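# Push the utility cart into the yellow parking bay

## Task

Move the utility cart so it sits in the yellow bay with each of its four wheels fully inside the taped outline and none touching the tape. The three tubes in its top tray must remain upright there. The robot must not topple or finish leaning. The cart must stay parked on its own once the robot lets go, because a position the robot is still holding does not count.

## Robot and tools

Robot: a Hello Robot Stretch 4 with one arm. It has an omni-wheel base, a lift that rides up a mast, a telescoping arm that reaches forward, a three-joint wrist (yaw, pitch, roll) and a two-finger gripper. It stands about 1.6 m tall, and the base rim lies within 0.23 m of the base origin. A loose object may occasionally get a brief shove from outside.

Frames: the base frame sits on the floor under the base centre, with x forward, y to the left and z up. hand_pose, a point between the open fingertips, is reported in this frame, and its printed value may be a little off. With all wrist joints at 0 its axes line up with the base frame. The odometry frame is where the base frame was when the scene began. Its heading runs from -3.142 to 3.142 and is positive to the left.

execute_actions(actions, cameras): actions is a list holding one action, or empty to just read state and images. An action contains "base", "joints" or both, plus optional "pace" and "contact_limits". The alternative is an action holding only {"end_of_arm": "enable_torque"}, which re-powers any wrist or gripper motor that shut itself off, and that motor then holds still. The motions in one action begin together but may finish at different times.
- base: one command per action, always a relative move from where the base last reported itself, never a pose. translate_m: straight drive in metres, forward positive, -2 to 2. strafe_m: sideways in metres, left positive, -2 to 2. rotate_rad: turn in place in radians, counter-clockwise from above positive, -3.2 to 3.2.
- joints: one object keyed by joint name for the single arm, each value an absolute target. lift_m 0 to 1.2 m. arm_m 0 to 0.55 m extension. wrist_yaw_rad -1.134 to 4.276 (0 points forward, positive turns left, 3.14 is folded back, and above 3.4 the arm may obstruct). wrist_pitch_rad -1.117 to 4.259 (0 level, 1.57 points down). wrist_roll_rad -1.117 to 4.259 (positive turns clockwise as seen from behind the gripper). gripper_m -0.038 to 0.141 m fingertip gap, with values below 0 pressing the tips together. A target beyond a joint range gets clipped and the result reports it. Any other bad value or unknown key rejects the whole call and nothing moves. A quick way to unfold the wrist at the start is lift_m 0.4 with wrist_yaw_rad 0.
- pace: "slow", "default", "fast" or "max". The base moves at 0.1/0.3/0.4/0.6 m/s and turns at 1/2/3/4 rad/s. With the lift above 0.2 these speeds are reduced further, down to 0.3 m/s and 1 rad/s at full height.
- contact_limits: only {"arm_m": value}, from 0 (lightest touch) to 0.75 (firmest). If left out it is 0.5. It sets how hard the arm may push before it halts.
- cameras: a list drawn from head_camera, head_left_camera, head_right_camera, wrist_camera and "all". Omit it or pass null for all cameras, or pass [] for none. The images come back in the order given on the "pictures" line.
Anything an action leaves out may keep pushing toward its earlier target without any status showing it.

wait(seconds): 0 to 10 s with no new command, and returns state and images. zoom_image(camera, region): region is [x0, y0, x1, y1] in pixels of that camera's latest full image, origin at the top left, and may be at most 504x504. read_manual(section): returns only licence text. finished_scene(scene): pass the current scene number. It cannot be undone, so call it only once the cart is parked and stable. Replying without a tool call ends everything.

Cameras: head_camera looks forward and down from the mast top, so turn the base to aim it. head_left_camera and head_right_camera are steeper fisheyes that also show the base and arm. wrist_camera looks along the fingers, with the tips near the bottom of its image.

Results: base_status and joint_status describe how each motion ended. "done" on the base means the wheels turned as commanded, even if they slipped. "off_target" means it stopped short and may still be pushing. "contact_stop_at_<key>" means it met resistance, and that part (lift, arm or wheels) goes slack, so a lift under load may sink and a base may drift. "limit_stop_at_tilt" means the lean exceeds 6 degrees, and lift, arm and wheels go slack and ignore commands until the lean decreases. "limit_stop_at_own_body" means it was stopped to avoid a self-hit; this is likely with the wrist pitched up (below -0.2) and rolled (below -0.4 or above 4). "torque_fault" means a wrist or gripper motor overloaded and went limp, and needs enable_torque. After a stop, the remaining execute_actions, wait and finished_scene calls in that reply are skipped. on_its_own lists things not commanded this call, and "held at" there gives a target, not a position.
lidar_m: 12 distances in metres from the base origin, one per 30-degree sector, starting straight ahead and going counter-clockwise (4th is left, 7th behind, 10th right). "-" means nothing seen, or something closer than 0.25 m. It sees from about 0.15 m up and may miss clear or thin objects and much of what lies behind. wrist_depth_mm is a 7x7 grid of depths from 100 to 2000 mm, read from the top left. base_odometry counts wheel turns, so slipping shows up as motion. If turned_by_wheels and turned_by_imu differ by more than about 0.1 rad, the base likely hit something or slipped. base_tilt is in degrees, positive when leaning forward or right, with about 1.5 degrees of fixed bias. motor_effort is percent of maximum, with the peak in brackets. For wheel_0, wheel_1 and wheel_2 a positive value turns the base right. Effort outside its rest range suggests pushing or carrying something.

Gripper: command a gap smaller than the object to grip it. Neither the reading nor "done" confirms a hold, but a firm squeeze shows up as a rise in gripper effort.

Cautions: push the cart gently and keep the tubes upright by avoiding sudden starts, stops and turns. Keep the gripper low and the contact limit modest when pushing or pulling, because a hard or high push can tip the robot. Driving or turning with more than 1 kg held at arm_m above 0.2 risks a fall, especially at fast paces. Avoid drops, slams and hard hits. Finally, move the robot clear so the cart stays in the bay without support.

Each tool is called after "Request:" as name(argument=value, ...), one argument or row to a line, values as JSON.

## Session

Request:
execute_actions(
  actions=[],
)

Scene clock: 0.00 s.
base_odometry: x=+0.000 y=+0.000 heading=+0.000 (m, m, rad; odometry frame)
turned_by_wheels: +0.000 (rad since the last result)
turned_by_imu: +0.000 (rad since the last result)
base_tilt: forward=+0.4 right=+0.8 (deg)
lidar_m: 0.78 0.64 0.62 0.73 1.93 1.95 2.23 0.73 0.79 1.78 1.47 1.75
base_status: not commanded
joint_positions: lift_m=+0.250 arm_m=+0.002 wrist_yaw_rad=+3.162 wrist_pitch_rad=-0.008 wrist_roll_rad=-0.007 gripper_m=+0.057
joint_status: not commanded
motor_effort: lift_m=+19 arm_m=-1 wrist_yaw_rad=+1 wrist_pitch_rad=-6 wrist_roll_rad=-1 gripper_m=-5 wheel_0=+0 wheel_1=+0 wheel_2=+0 (%)
hand_pose: x=-0.1170 y=+0.0816 z=+0.4305 quat_wxyz=(-0.010, +0.004, -0.004, +1.000) (m; base frame)
wrist_depth_mm: - 138 247 - - - 1708 / - 113 138 - - 1983 1708 / - 115 137 - - 1983 1708 / 136 136 180 - - 1983 1661 / 212 - - - - 1983 1661 / 866 1182 209 1863 1576 1808 1661 / 891 991 1078 640 1060 1229 1281
pictures: head_camera, head_left_camera, head_right_camera, wrist_camera
Images, in order (width x height): head_camera 420x560, head_left_camera 420x672, head_right_camera 420x672, wrist_camera 616x392.

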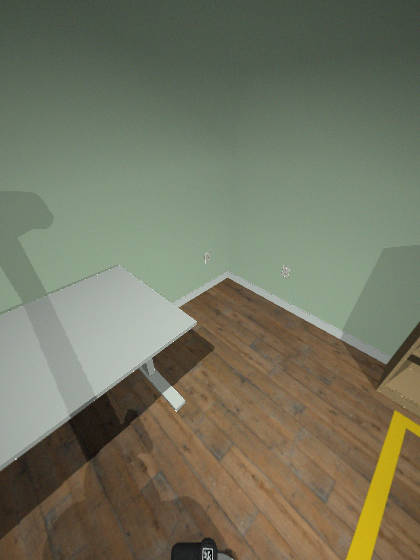

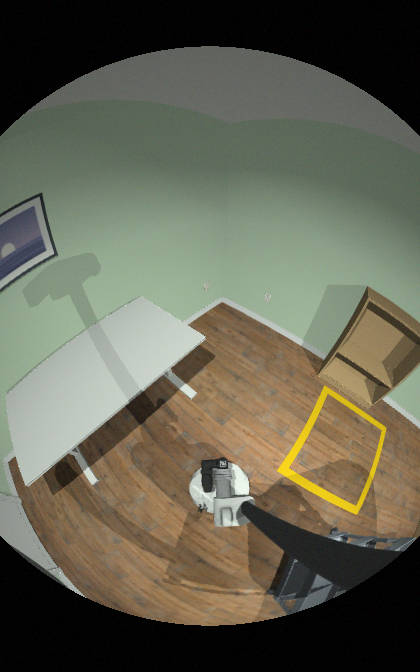

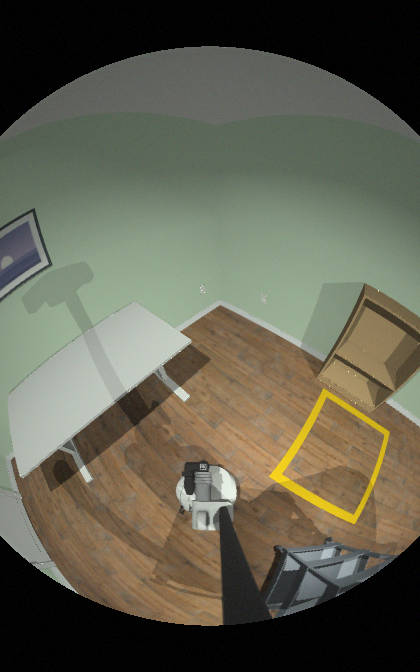

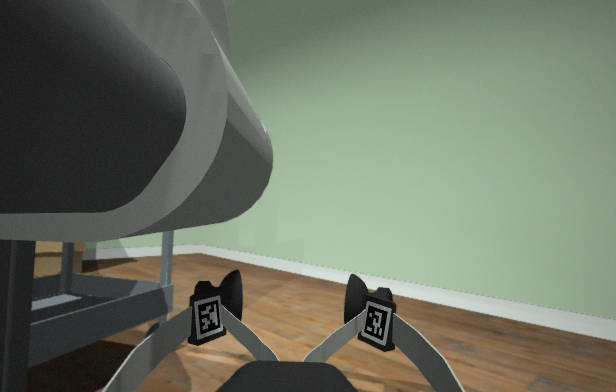

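Request:
execute_actions(
  actions=[
    {"base":{"rotate_rad":-1.9}},
  ],
)

Scene clock: 4.90 s.
base_odometry: x=+0.000 y=+0.000 heading=-1.899 (m, m, rad; odometry frame)
turned_by_wheels: -1.899 (rad since the last result)
turned_by_imu: -1.867 (rad since the last result)
base_tilt: forward=+0.5 right=+0.7 (deg)
lidar_m: 2.65 1.59 1.46 1.80 0.68 0.63 0.67 0.84 1.92 1.98 0.96 0.75
base_status: done
joint_positions: lift_m=+0.250 arm_m=+0.002 wrist_yaw_rad=+3.162 wrist_pitch_rad=-0.008 wrist_roll_rad=-0.007 gripper_m=+0.057
joint_status: not commanded
motor_effort: lift_m=+19(19) arm_m=-1(1) wrist_yaw_rad=+2(2) wrist_pitch_rad=-7(7) wrist_roll_rad=+0(1) gripper_m=-1(3) wheel_0=+2(7) wheel_1=+2(8) wheel_2=+3(6) (%)
hand_pose: x=-0.1169 y=+0.0816 z=+0.4305 quat_wxyz=(-0.010, +0.004, -0.004, +1.000) (m; base frame)
wrist_depth_mm: - 138 247 1756 1618 1430 1336 / - 113 138 1756 1537 741 707 / - 115 137 1118 1060 960 891 / 136 136 180 1708 1537 1430 1308 / 213 - 1863 1756 1537 1430 1281 / 1430 1756 209 1661 1464 1397 1281 / 1042 1008 1078 640 1060 1255 1255
pictures: head_camera, head_left_camera, head_right_camera, wrist_camera
Images, in order (width x height): head_camera 420x560, head_left_camera 420x672, head_right_camera 420x672, wrist_camera 616x392.

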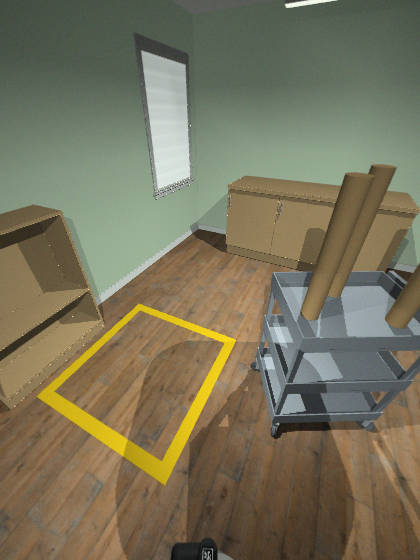

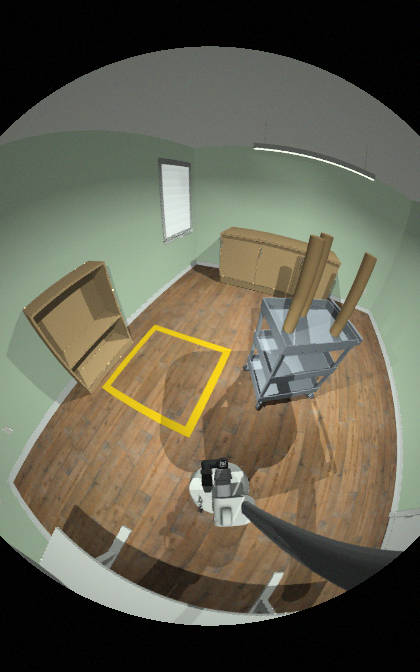

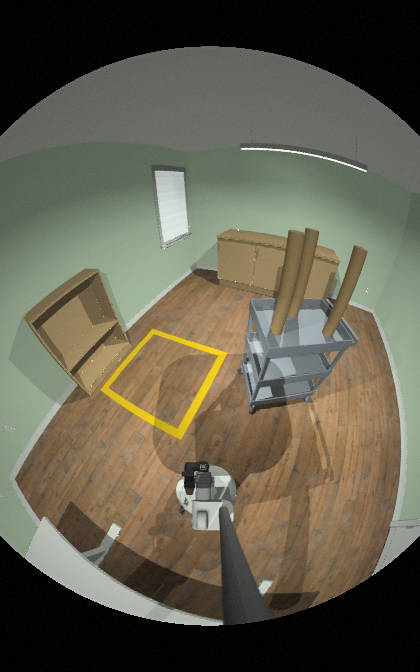

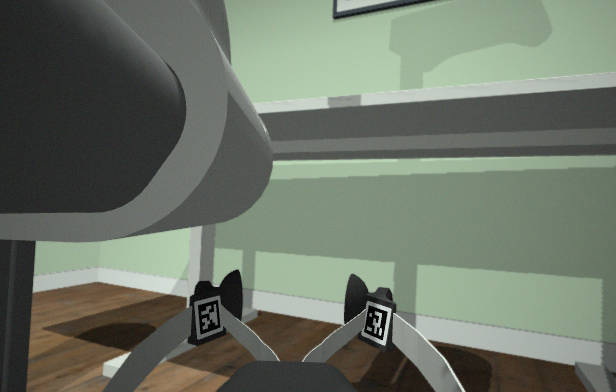

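Request:
execute_actions(
  actions=[
    {"base":{"rotate_rad":-0.6}},
  ],
  cameras=["head_camera","head_left_camera"],
)

Request:
zoom_image(
  camera="head_camera",
  region=[60,180,420,500],
)

Scene clock: 14.87 s.
base_odometry: x=+0.000 y=+0.000 heading=-2.499 (m, m, rad; odometry frame)
turned_by_wheels: -0.600 (rad since the last result)
turned_by_imu: -0.588 (rad since the last result)
base_tilt: forward=+0.4 right=+0.8 (deg)
lidar_m: 0.75 1.00 1.68 1.47 1.76 0.74 0.61 0.64 0.77 1.92 1.94 1.06
base_status: done
joint_positions: lift_m=+0.250 arm_m=+0.002 wrist_yaw_rad=+3.162 wrist_pitch_rad=-0.008 wrist_roll_rad=-0.007 gripper_m=+0.057
joint_status: not commanded
motor_effort: lift_m=+19(19) arm_m=-1(1) wrist_yaw_rad=+2(3) wrist_pitch_rad=-7(7) wrist_roll_rad=+0(0) gripper_m=-4(2) wheel_0=+1(6) wheel_1=+1(8) wheel_2=+2(8) (%)
hand_pose: x=-0.1169 y=+0.0816 z=+0.4305 quat_wxyz=(-0.010, +0.004, -0.004, +1.000) (m; base frame)
wrist_depth_mm: - 138 247 1661 1756 1808 1863 / - 113 138 1661 1756 1808 1863 / - 115 137 1098 1078 1808 1863 / 136 136 179 1661 1708 1756 1863 / 213 1499 1576 1618 1708 1808 1863 / 1430 1499 209 1618 1182 1756 1808 / 1042 991 1078 647 1042 1229 1281
pictures: head_camera, head_left_camera
Images, in order (width x height): head_camera 420x560, head_left_camera 420x672.

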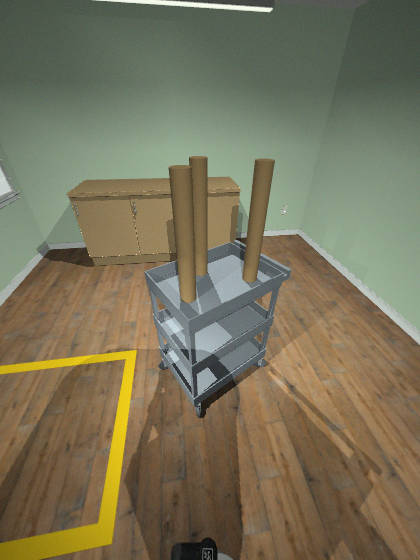

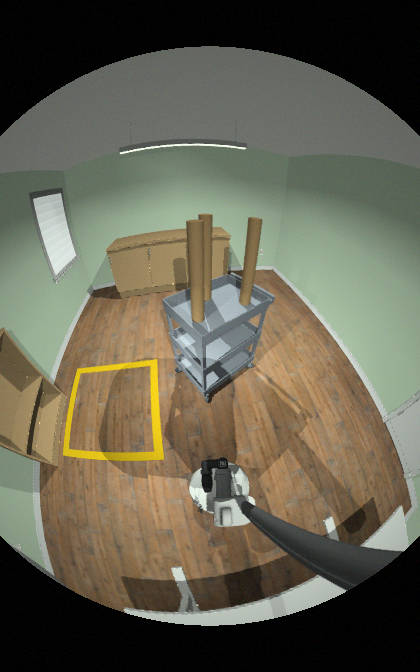

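Region (60, 180, 420, 500) of head_camera's 420x560 image, scaled by 1.400, with more detail than that image has.

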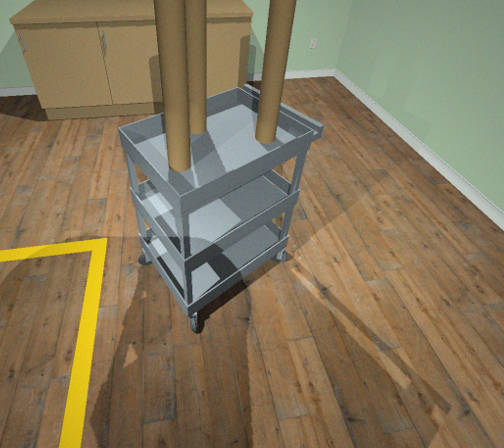

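Request:
execute_actions(
  actions=[
    {"base":{"rotate_rad":2.24}},
  ],
  cameras=[],
)

Request:
execute_actions(
  actions=[
    {"base":{"translate_m":-1.8},"pace":"fast"},
  ],
  cameras=["head_right_camera"],
)

Scene clock: 26.97 s.
base_odometry: x=+0.000 y=+0.000 heading=-0.259 (m, m, rad; odometry frame)
turned_by_wheels: +2.240 (rad since the last result)
turned_by_imu: +2.206 (rad since the last result)
base_tilt: forward=+0.6 right=+0.7 (deg)
lidar_m: 1.83 0.67 0.62 0.64 0.91 1.94 2.03 0.91 0.75 2.57 1.55 1.49
base_status: done
joint_positions: lift_m=+0.250 arm_m=+0.002 wrist_yaw_rad=+3.162 wrist_pitch_rad=-0.008 wrist_roll_rad=-0.007 gripper_m=+0.057
joint_status: not commanded
motor_effort: lift_m=+19(19) arm_m=-1(1) wrist_yaw_rad=-1(3) wrist_pitch_rad=-7(6) wrist_roll_rad=+0(0) gripper_m=-1(5) wheel_0=-1(7) wheel_1=+0(8) wheel_2=-1(10) (%)
hand_pose: x=-0.1169 y=+0.0816 z=+0.4305 quat_wxyz=(-0.010, +0.004, -0.004, +1.000) (m; base frame)
wrist_depth_mm: - 138 247 - - 1863 1708 / - 113 138 - - 1863 1708 / - 115 137 - - 1863 1708 / 136 136 180 - - 1863 1661 / 213 - - - - 1863 1661 / 1060 1756 208 1921 1576 1808 1661 / 1042 991 1078 640 1060 1255 1281
pictures: none
No camera images: the call's "cameras" was empty. Leave "cameras" out to get every camera's image.

Scene clock: 32.83 s.
base_odometry: x=-1.740 y=+0.462 heading=-0.259 (m, m, rad; odometry frame)
turned_by_wheels: +0.000 (rad since the last result)
turned_by_imu: -0.002 (rad since the last result)
base_tilt: forward=+0.3 right=+0.8 (deg)
lidar_m: 2.21 1.63 1.53 0.54 0.38 0.31 0.37 0.52 1.29 1.95 1.04 0.96
base_status: done
joint_positions: lift_m=+0.250 arm_m=+0.002 wrist_yaw_rad=+3.162 wrist_pitch_rad=-0.008 wrist_roll_rad=-0.007 gripper_m=+0.057
joint_status: not commanded
motor_effort: lift_m=+19(19) arm_m=-1(1) wrist_yaw_rad=+3(2) wrist_pitch_rad=-6(7) wrist_roll_rad=+1(1) gripper_m=-1(3) wheel_0=+1(7) wheel_1=+1(7) wheel_2=-2(12) (%)
hand_pose: x=-0.1169 y=+0.0816 z=+0.4305 quat_wxyz=(-0.010, +0.004, -0.004, +1.000) (m; base frame)
wrist_depth_mm: - 138 246 512 452 404 370 / - 113 138 508 445 399 368 / - 115 137 496 442 399 364 / 136 136 179 500 439 397 364 / 213 647 569 492 439 392 359 / 741 661 208 492 413 392 357 / 750 615 554 315 424 382 357
pictures: head_right_camera
Images, in order (width x height): head_right_camera 420x672.

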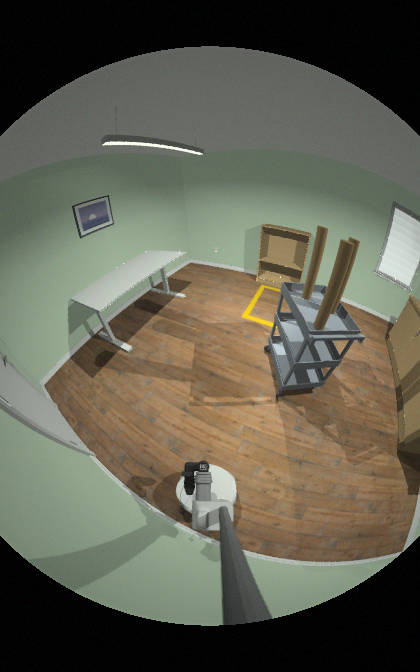

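Request:
execute_actions(
  actions=[
    {"base":{"strafe_m":-0.8},"joints":{"lift_m":0.6}},
  ],
)

Scene clock: 40.00 s.
base_odometry: x=-1.945 y=-0.312 heading=-0.259 (m, m, rad; odometry frame)
turned_by_wheels: +0.000 (rad since the last result)
turned_by_imu: +0.002 (rad since the last result)
base_tilt: forward=+0.5 right=+0.9 (deg)
lidar_m: 0.70 2.28 2.21 1.10 0.76 0.69 0.76 1.02 1.65 1.13 1.43 0.73
base_status: done
joint_positions: lift_m=+0.600 arm_m=+0.002 wrist_yaw_rad=+3.162 wrist_pitch_rad=-0.008 wrist_roll_rad=-0.007 gripper_m=+0.057
joint_status: all done
motor_effort: lift_m=+21(20) arm_m=-1(1) wrist_yaw_rad=+2(3) wrist_pitch_rad=-7(6) wrist_roll_rad=+0(1) gripper_m=-2(5) wheel_0=+0(9) wheel_1=+2(9) wheel_2=+0(2) (%)
hand_pose: x=-0.1169 y=+0.0816 z=+0.7803 quat_wxyz=(-0.010, +0.004, -0.004, +1.000) (m; base frame)
wrist_depth_mm: - 138 247 960 854 759 699 / - 113 138 960 842 750 691 / - 115 137 931 842 759 683 / 136 136 180 946 831 750 676 / 213 1255 1060 931 831 741 676 / 1397 1281 208 931 778 732 676 / 1430 1138 1060 517 798 723 668
pictures: head_camera, head_left_camera, head_right_camera, wrist_camera
Images, in order (width x height): head_camera 420x560, head_left_camera 420x672, head_right_camera 420x672, wrist_camera 616x392.

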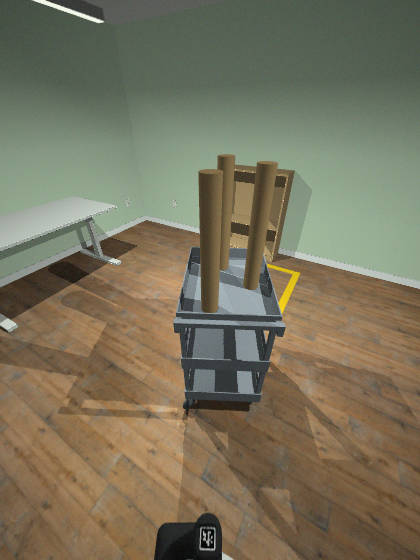

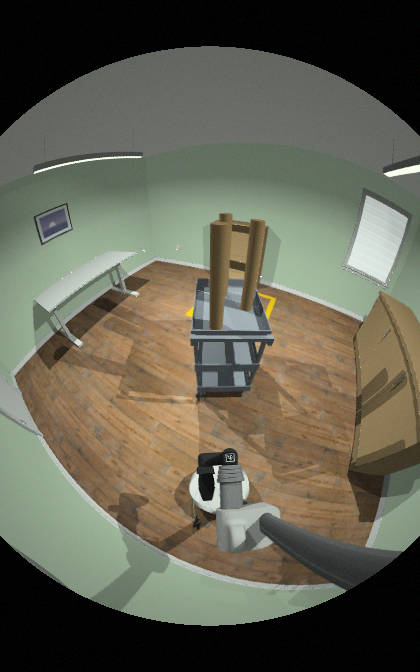

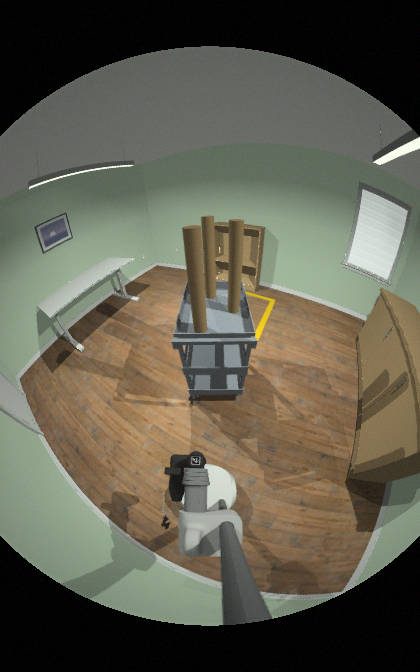

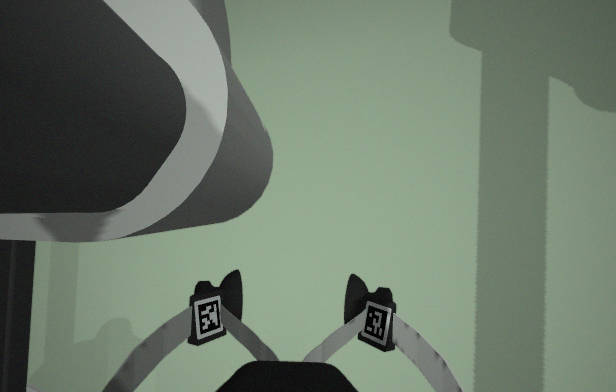

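Request:
execute_actions(
  actions=[
    {"joints":{"lift_m":0.68,"wrist_yaw_rad":0,"wrist_roll_rad":1.57,"gripper_m":0.11}},
  ],
  cameras=["head_camera","wrist_camera"],
)

Scene clock: 46.73 s.
base_odometry: x=-1.945 y=-0.312 heading=-0.259 (m, m, rad; odometry frame)
turned_by_wheels: +0.000 (rad since the last result)
turned_by_imu: +0.002 (rad since the last result)
base_tilt: forward=+0.5 right=+0.7 (deg)
lidar_m: 0.70 2.31 2.19 1.07 0.75 0.70 0.76 1.01 1.66 1.14 1.45 0.76
base_status: not commanded
joint_positions: lift_m=+0.680 arm_m=+0.002 wrist_yaw_rad=+0.000 wrist_pitch_rad=-0.008 wrist_roll_rad=+1.570 gripper_m=+0.110
joint_status: all done
motor_effort: lift_m=+21(22) arm_m=-1(1) wrist_yaw_rad=+2(4) wrist_pitch_rad=-7(7) wrist_roll_rad=+2(5) gripper_m=-1(1) wheel_0=+0(0) wheel_1=+2(2) wheel_2=+0(1) (%)
hand_pose: x=+0.4618 y=-0.0873 z=+0.8603 quat_wxyz=(+0.707, +0.707, -0.003, +0.003) (m; base frame)
wrist_depth_mm: - - - - - 1808 1229 / - - - - - 1756 1229 / - - - 574 1160 585 585 / - 1025 - 569 - 778 891 / - 1025 1025 569 1205 768 904 / - 634 640 569 213 768 904 / - - - 156 603 580 820
pictures: head_camera, wrist_camera
Images, in order (width x height): head_camera 420x560, wrist_camera 616x392.

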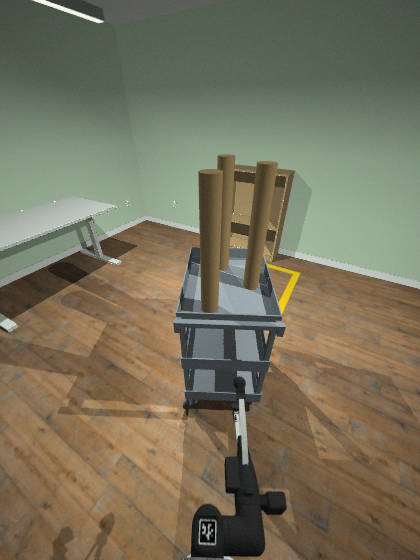

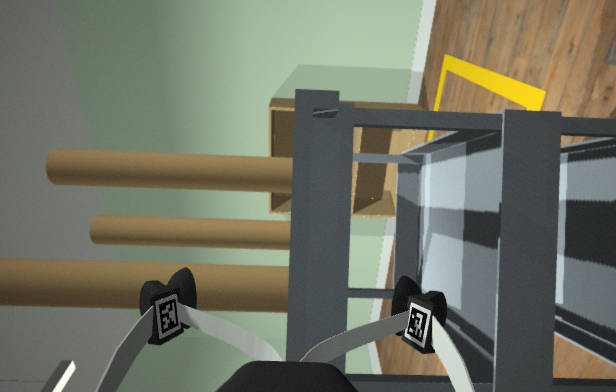

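Request:
zoom_image(
  camera="head_camera",
  region=[160,270,300,400],
)

Request:
execute_actions(
  actions=[
    {"joints":{"lift_m":0.65,"arm_m":0.15,"gripper_m":0.09}},
  ],
  cameras=["head_camera","wrist_camera"],
)

Region (160, 270, 300, 400) of head_camera's 420x560 image, scaled by 3.600, with more detail than that image has; it fills the top 468 rows of this view, and the rest is white.

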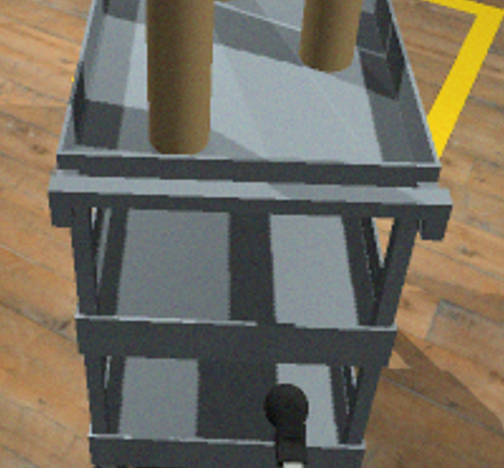

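Scene clock: 52.00 s.
base_odometry: x=-1.945 y=-0.312 heading=-0.259 (m, m, rad; odometry frame)
turned_by_wheels: +0.000 (rad since the last result)
turned_by_imu: +0.002 (rad since the last result)
base_tilt: forward=+0.5 right=+0.8 (deg)
lidar_m: 0.69 2.32 2.20 1.09 0.78 0.71 0.75 1.03 1.67 1.15 1.42 0.75
base_status: not commanded
joint_positions: lift_m=+0.650 arm_m=+0.149 wrist_yaw_rad=+0.000 wrist_pitch_rad=-0.008 wrist_roll_rad=+1.570 gripper_m=+0.090
joint_status: all done
motor_effort: lift_m=+17(20) arm_m=+5(5) wrist_yaw_rad=+2(0) wrist_pitch_rad=-7(7) wrist_roll_rad=+1(2) gripper_m=+1(6) wheel_0=+0(0) wheel_1=+2(2) wheel_2=-1(0) (%)
hand_pose: x=+0.6085 y=-0.0874 z=+0.8307 quat_wxyz=(+0.707, +0.707, -0.003, +0.003) (m; base frame)
wrist_depth_mm: - - - - - 1756 1182 / - - - 407 - 452 433 / 707 - - 424 - 715 430 / - - - 421 - 723 430 / - 878 878 421 - 707 433 / 488 492 216 421 214 699 433 / - - - 262 - 621 433
pictures: head_camera, wrist_camera
Images, in order (width x height): head_camera 420x560, wrist_camera 616x392.

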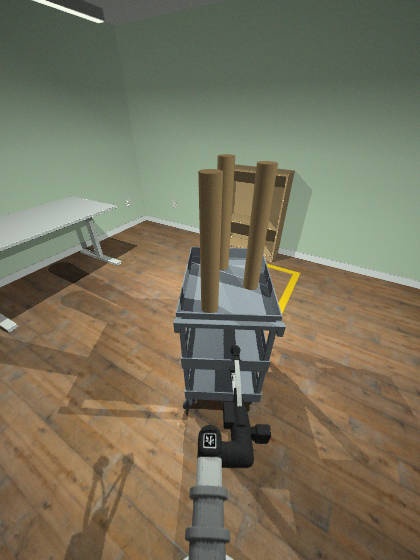

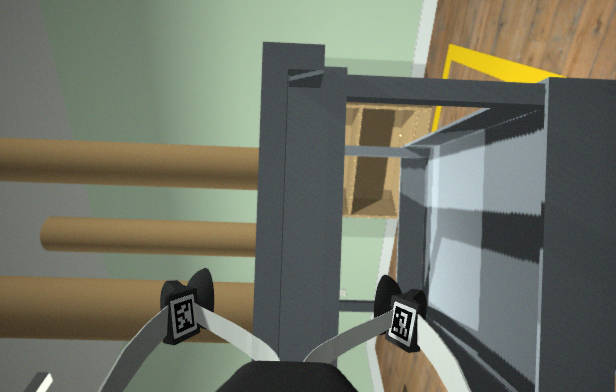

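Request:
execute_actions(
  actions=[
    {"base":{"translate_m":0.1},"joints":{"lift_m":0.68,"gripper_m":0.08},"pace":"slow"},
  ],
  cameras=["head_camera","wrist_camera"],
)

Request:
zoom_image(
  camera="head_camera",
  region=[160,280,300,420],
)

Scene clock: 58.17 s.
base_odometry: x=-1.848 y=-0.337 heading=-0.259 (m, m, rad; odometry frame)
turned_by_wheels: +0.000 (rad since the last result)
turned_by_imu: +0.002 (rad since the last result)
base_tilt: forward=+0.5 right=+0.8 (deg)
lidar_m: 0.61 2.23 2.16 1.23 0.86 0.80 0.86 1.16 1.56 1.16 1.52 0.65
base_status: done
joint_positions: lift_m=+0.680 arm_m=+0.149 wrist_yaw_rad=+0.000 wrist_pitch_rad=-0.008 wrist_roll_rad=+1.570 gripper_m=+0.080
joint_status: all done
motor_effort: lift_m=+22(22) arm_m=+5(5) wrist_yaw_rad=+1(1) wrist_pitch_rad=-6(7) wrist_roll_rad=+1(1) gripper_m=-4(2) wheel_0=+3(6) wheel_1=+2(4) wheel_2=-3(6) (%)
hand_pose: x=+0.6085 y=-0.0874 z=+0.8603 quat_wxyz=(+0.707, +0.707, -0.003, +0.003) (m; base frame)
wrist_depth_mm: - - - 263 330 1661 1205 / - - - 322 330 1499 469 / 580 591 597 324 917 732 539 / - - - 322 946 778 535 / - 768 778 322 946 768 535 / 407 413 211 322 215 759 535 / 389 389 392 212 324 661 525
pictures: head_camera, wrist_camera
Images, in order (width x height): head_camera 420x560, wrist_camera 616x392.

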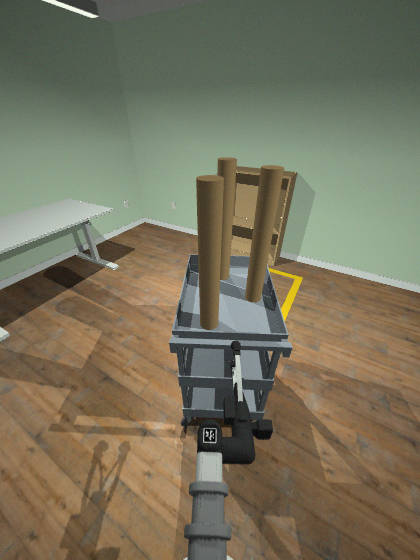

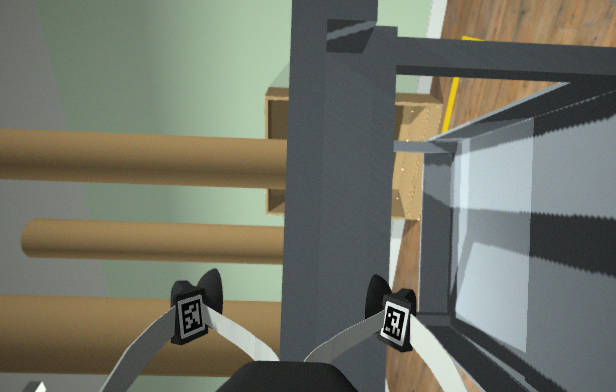

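Region (160, 280, 300, 420) of head_camera's 420x560 image, scaled by 3.600, with more detail than that image has.

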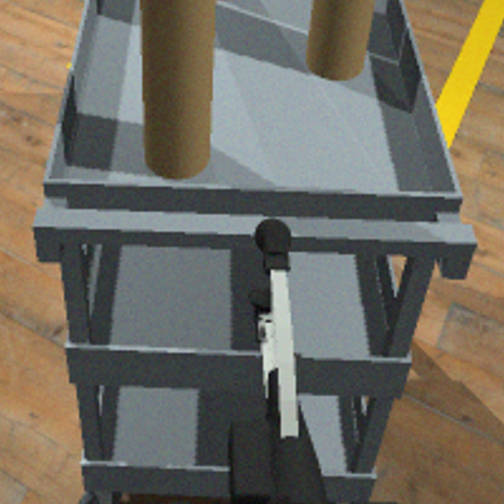

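Request:
execute_actions(
  actions=[
    {"base":{"translate_m":0.055},"joints":{"lift_m":0.673,"gripper_m":0.065},"pace":"slow"},
  ],
  cameras=["wrist_camera"],
)

Request:
execute_actions(
  actions=[
    {"joints":{"gripper_m":0.0}},
  ],
  cameras=["head_camera","wrist_camera"],
)

Scene clock: 63.13 s.
base_odometry: x=-1.796 y=-0.351 heading=-0.259 (m, m, rad; odometry frame)
turned_by_wheels: +0.000 (rad since the last result)
turned_by_imu: +0.002 (rad since the last result)
base_tilt: forward=+0.4 right=+0.8 (deg)
lidar_m: 0.56 0.62 2.14 1.30 0.92 0.87 0.89 1.25 1.35 1.13 1.56 0.57
base_status: done
joint_positions: lift_m=+0.673 arm_m=+0.149 wrist_yaw_rad=+0.000 wrist_pitch_rad=-0.008 wrist_roll_rad=+1.570 gripper_m=+0.065
joint_status: all done
motor_effort: lift_m=+16(20) arm_m=+5(5) wrist_yaw_rad=+2(2) wrist_pitch_rad=-6(6) wrist_roll_rad=+0(1) gripper_m=-2(5) wheel_0=+3(4) wheel_1=+3(5) wheel_2=-4(8) (%)
hand_pose: x=+0.6085 y=-0.0874 z=+0.8537 quat_wxyz=(+0.707, +0.707, -0.003, +0.003) (m; base frame)
wrist_depth_mm: - - - 206 268 277 278 / - - - 267 268 1808 535 / 525 530 535 266 268 741 535 / - - - 267 268 759 530 / 715 715 723 206 268 750 525 / - - 207 206 216 741 525 / 334 334 338 186 268 661 517
pictures: wrist_camera
Images, in order (width x height): wrist_camera 616x392.

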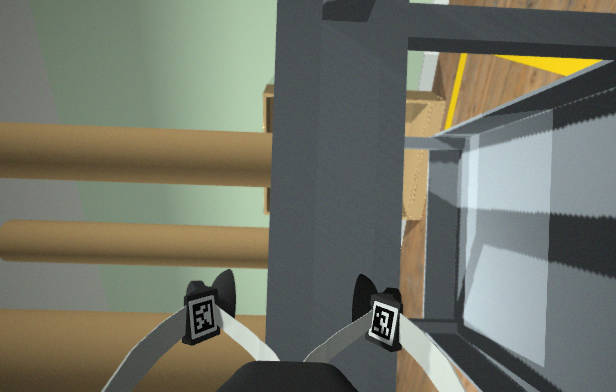

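Scene clock: 64.57 s.
base_odometry: x=-1.795 y=-0.351 heading=-0.259 (m, m, rad; odometry frame)
turned_by_wheels: +0.000 (rad since the last result)
turned_by_imu: +0.001 (rad since the last result)
base_tilt: forward=+0.5 right=+0.6 (deg)
lidar_m: 0.55 0.59 2.11 1.33 0.91 0.86 0.92 1.21 1.39 1.16 1.53 0.57
base_status: not commanded
joint_positions: lift_m=+0.673 arm_m=+0.150 wrist_yaw_rad=+0.003 wrist_pitch_rad=-0.010 wrist_roll_rad=+1.570 gripper_m=+0.000
joint_status: all done
motor_effort: lift_m=+16(16) arm_m=+2(5) wrist_yaw_rad=-7(8) wrist_pitch_rad=-1(6) wrist_roll_rad=+1(1) gripper_m=-13(19) wheel_0=+1(2) wheel_1=+3(3) wheel_2=-1(4) (%)
hand_pose: x=+0.6092 y=-0.0865 z=+0.8543 quat_wxyz=(+0.707, +0.707, -0.002, +0.005) (m; base frame)
wrist_depth_mm: - - - 200 263 271 272 / - - - 201 263 1808 539 / 521 525 525 201 262 759 539 / - - - 263 264 759 535 / 715 715 723 262 264 759 530 / - - 200 201 264 750 525 / 332 330 332 202 263 661 525
pictures: head_camera, wrist_camera
Images, in order (width x height): head_camera 420x560, wrist_camera 616x392.

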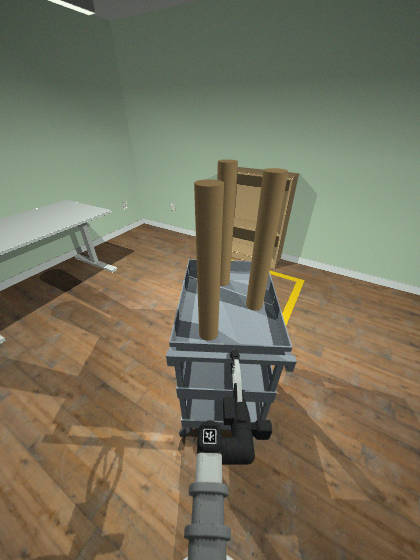

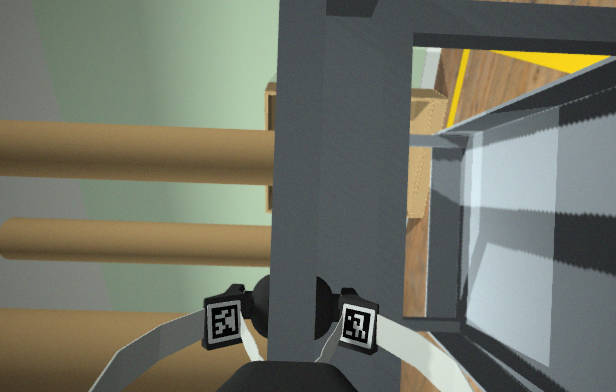

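Request:
execute_actions(
  actions=[
    {"base":{"translate_m":0.45},"pace":"slow"},
  ],
)

Scene clock: 73.53 s.
base_odometry: x=-1.361 y=-0.466 heading=-0.259 (m, m, rad; odometry frame)
turned_by_wheels: +0.000 (rad since the last result)
turned_by_imu: +0.004 (rad since the last result)
base_tilt: forward=+0.4 right=+0.8 (deg)
lidar_m: 0.57 2.06 1.87 1.86 1.35 1.23 1.33 1.76 1.30 1.37 1.86 0.57
base_status: done
joint_positions: lift_m=+0.673 arm_m=+0.150 wrist_yaw_rad=-0.002 wrist_pitch_rad=-0.010 wrist_roll_rad=+1.570 gripper_m=+0.000
joint_status: not commanded
motor_effort: lift_m=+16(16) arm_m=+2(2) wrist_yaw_rad=+5(20) wrist_pitch_rad=+1(0) wrist_roll_rad=+2(0) gripper_m=-14(17) wheel_0=+1(6) wheel_1=+4(6) wheel_2=-5(12) (%)
hand_pose: x=+0.6088 y=-0.0879 z=+0.8545 quat_wxyz=(+0.707, +0.707, -0.004, +0.003) (m; base frame)
wrist_depth_mm: 1921 1921 1921 183 240 1537 271 / 1983 1983 1921 186 245 820 525 / 517 517 512 189 250 778 535 / 707 715 723 251 254 759 535 / - - - 197 262 759 530 / 351 355 200 200 263 707 525 / 343 249 345 202 270 627 525
pictures: head_camera, head_left_camera, head_right_camera, wrist_camera
Images, in order (width x height): head_camera 420x560, head_left_camera 420x672, head_right_camera 420x672, wrist_camera 616x392.

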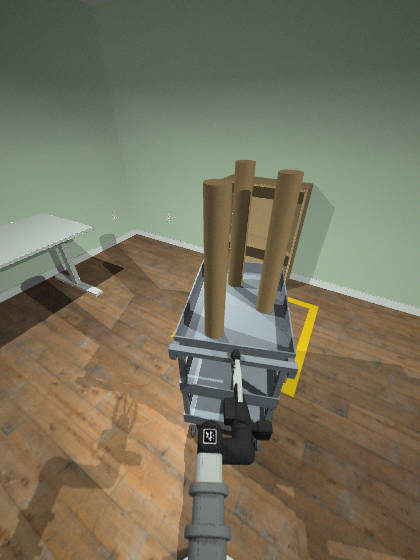

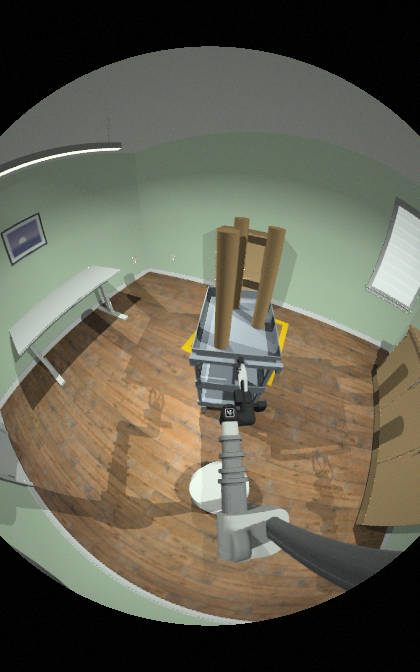

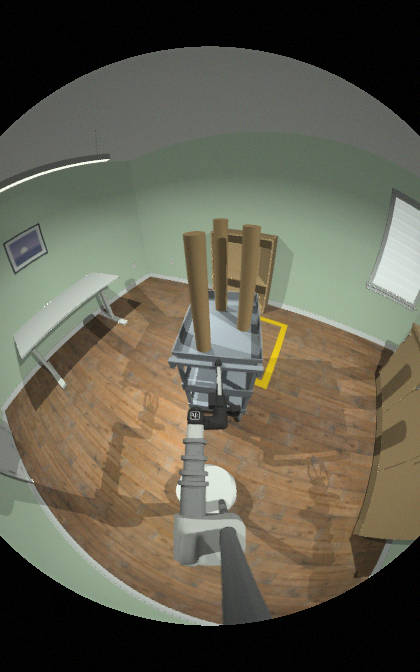

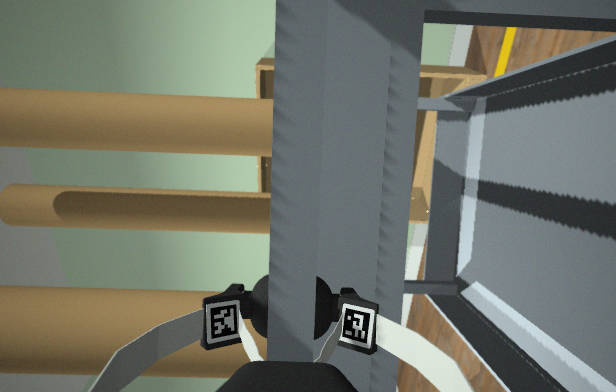

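Request:
execute_actions(
  actions=[
    {"base":{"translate_m":0.25},"pace":"slow"},
  ],
)

Scene clock: 82.37 s.
base_odometry: x=-1.119 y=-0.530 heading=-0.258 (m, m, rad; odometry frame)
turned_by_wheels: +0.000 (rad since the last result)
turned_by_imu: +0.003 (rad since the last result)
base_tilt: forward=+0.4 right=+0.8 (deg)
lidar_m: 0.57 1.88 1.77 1.81 1.58 1.47 1.53 2.08 1.41 1.47 2.06 0.57
base_status: done
joint_positions: lift_m=+0.673 arm_m=+0.150 wrist_yaw_rad=-0.001 wrist_pitch_rad=-0.010 wrist_roll_rad=+1.570 gripper_m=+0.000
joint_status: not commanded
motor_effort: lift_m=+16(16) arm_m=+2(2) wrist_yaw_rad=+6(9) wrist_pitch_rad=+1(0) wrist_roll_rad=+1(1) gripper_m=-12(16) wheel_0=+3(7) wheel_1=+2(5) wheel_2=-4(9) (%)
hand_pose: x=+0.6088 y=-0.0878 z=+0.8545 quat_wxyz=(+0.707, +0.707, -0.004, +0.003) (m; base frame)
wrist_depth_mm: 1708 1708 1708 171 227 1537 512 / 488 492 496 177 235 778 539 / 1983 1983 1921 182 242 778 535 / 699 707 715 187 250 768 535 / - - - 194 258 750 530 / 351 351 200 199 264 707 525 / - 253 355 202 276 615 512
pictures: head_camera, head_left_camera, head_right_camera, wrist_camera
Images, in order (width x height): head_camera 420x560, head_left_camera 420x672, head_right_camera 420x672, wrist_camera 616x392.

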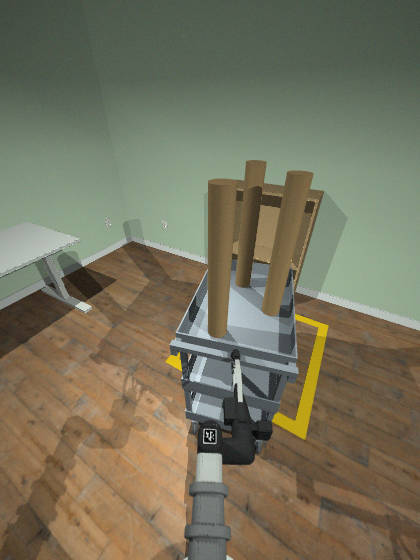

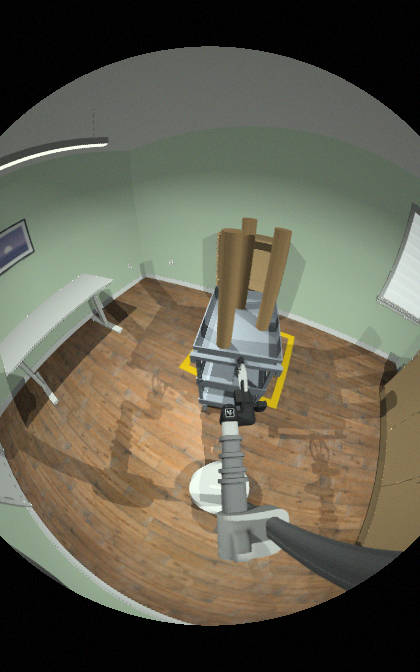

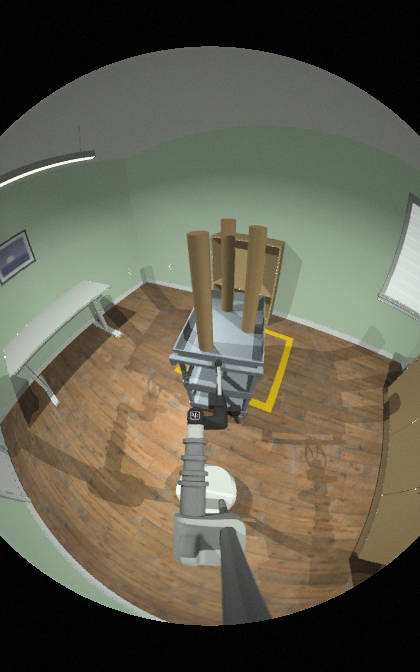

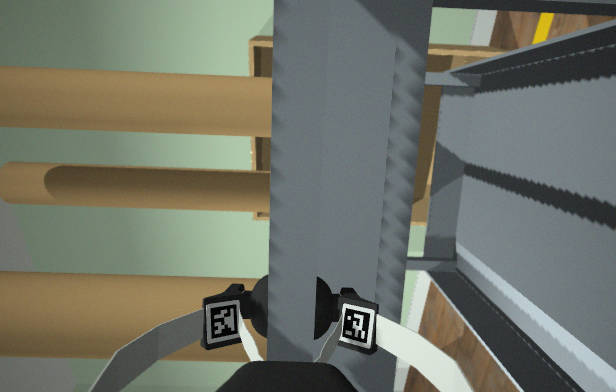

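Request:
execute_actions(
  actions=[
    {"base":{"strafe_m":0.09},"pace":"slow"},
  ],
  cameras=["head_camera"],
)

Request:
execute_actions(
  actions=[
    {"base":{"translate_m":0.25},"pace":"slow"},
  ],
)

Scene clock: 91.17 s.
base_odometry: x=-1.096 y=-0.443 heading=-0.259 (m, m, rad; odometry frame)
turned_by_wheels: -0.001 (rad since the last result)
turned_by_imu: +0.001 (rad since the last result)
base_tilt: forward=+0.4 right=+0.8 (deg)
lidar_m: 0.59 1.84 1.69 1.77 1.50 1.45 1.50 2.03 1.49 1.60 2.15 0.54
base_status: done
joint_positions: lift_m=+0.673 arm_m=+0.150 wrist_yaw_rad=-0.003 wrist_pitch_rad=-0.010 wrist_roll_rad=+1.570 gripper_m=+0.000
joint_status: not commanded
motor_effort: lift_m=+16(16) arm_m=+2(2) wrist_yaw_rad=+11(25) wrist_pitch_rad=+0(1) wrist_roll_rad=+1(1) gripper_m=-17(13) wheel_0=-5(12) wheel_1=+0(4) wheel_2=-1(1) (%)
hand_pose: x=+0.6086 y=-0.0884 z=+0.8544 quat_wxyz=(+0.707, +0.707, -0.005, +0.002) (m; base frame)
wrist_depth_mm: 1708 1661 1708 154 208 750 530 / 477 477 473 163 218 778 544 / 699 699 699 169 229 778 535 / - - - 178 244 759 535 / 382 389 - 190 257 723 530 / 353 355 201 200 267 683 525 / - - - 204 287 1618 492
pictures: head_camera
Images, in order (width x height): head_camera 420x560.

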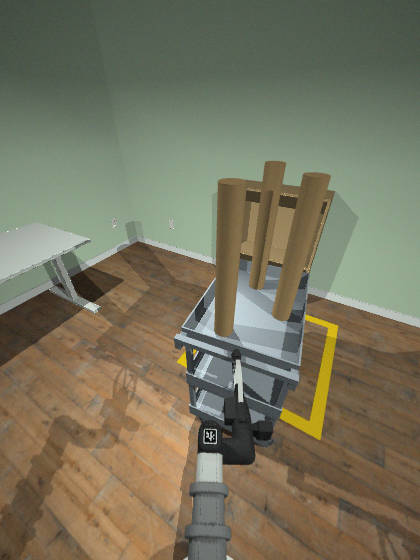

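Scene clock: 94.97 s.
base_odometry: x=-0.854 y=-0.507 heading=-0.259 (m, m, rad; odometry frame)
turned_by_wheels: +0.000 (rad since the last result)
turned_by_imu: +0.003 (rad since the last result)
base_tilt: forward=+0.5 right=+0.7 (deg)
lidar_m: 0.61 1.69 1.56 1.65 1.77 1.66 1.71 2.34 1.63 1.71 2.15 0.51
base_status: done
joint_positions: lift_m=+0.673 arm_m=+0.150 wrist_yaw_rad=+0.003 wrist_pitch_rad=-0.010 wrist_roll_rad=+1.570 gripper_m=+0.000
joint_status: not commanded
motor_effort: lift_m=+16(16) arm_m=+3(2) wrist_yaw_rad=-8(13) wrist_pitch_rad=+1(1) wrist_roll_rad=+1(0) gripper_m=-17(15) wheel_0=+5(8) wheel_1=+3(6) wheel_2=-2(10) (%)
hand_pose: x=+0.6092 y=-0.0864 z=+0.8545 quat_wxyz=(+0.707, +0.707, -0.003, +0.005) (m; base frame)
wrist_depth_mm: 433 439 439 136 191 732 544 / 691 1618 683 146 203 788 539 / 1756 699 691 156 217 778 535 / 1863 1921 1921 168 236 768 535 / 362 366 373 183 255 715 530 / 370 366 200 196 268 1708 525 / - - - 204 298 1576 484
pictures: head_camera, head_left_camera, head_right_camera, wrist_camera
Images, in order (width x height): head_camera 420x560, head_left_camera 420x672, head_right_camera 420x672, wrist_camera 616x392.

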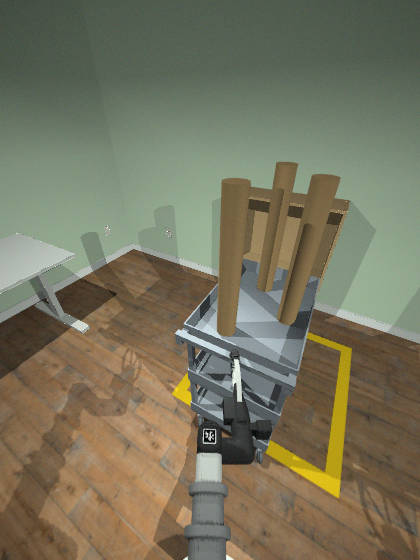

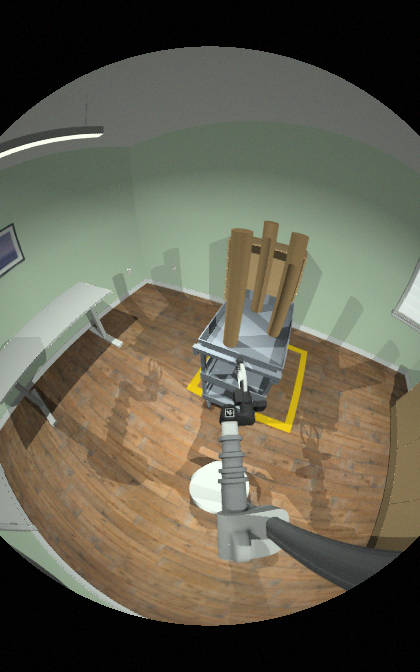

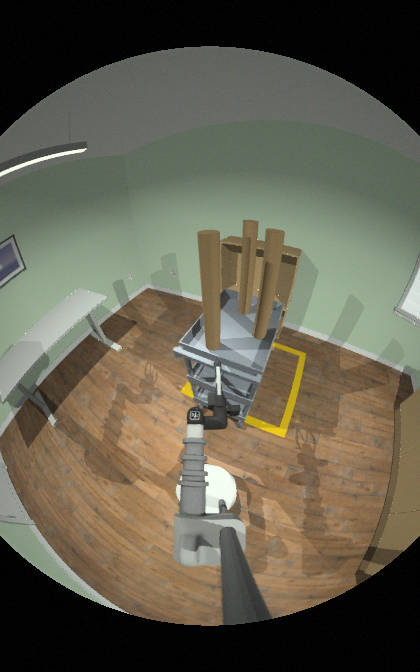

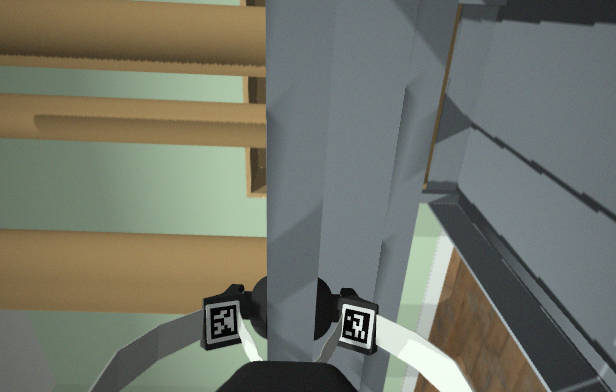

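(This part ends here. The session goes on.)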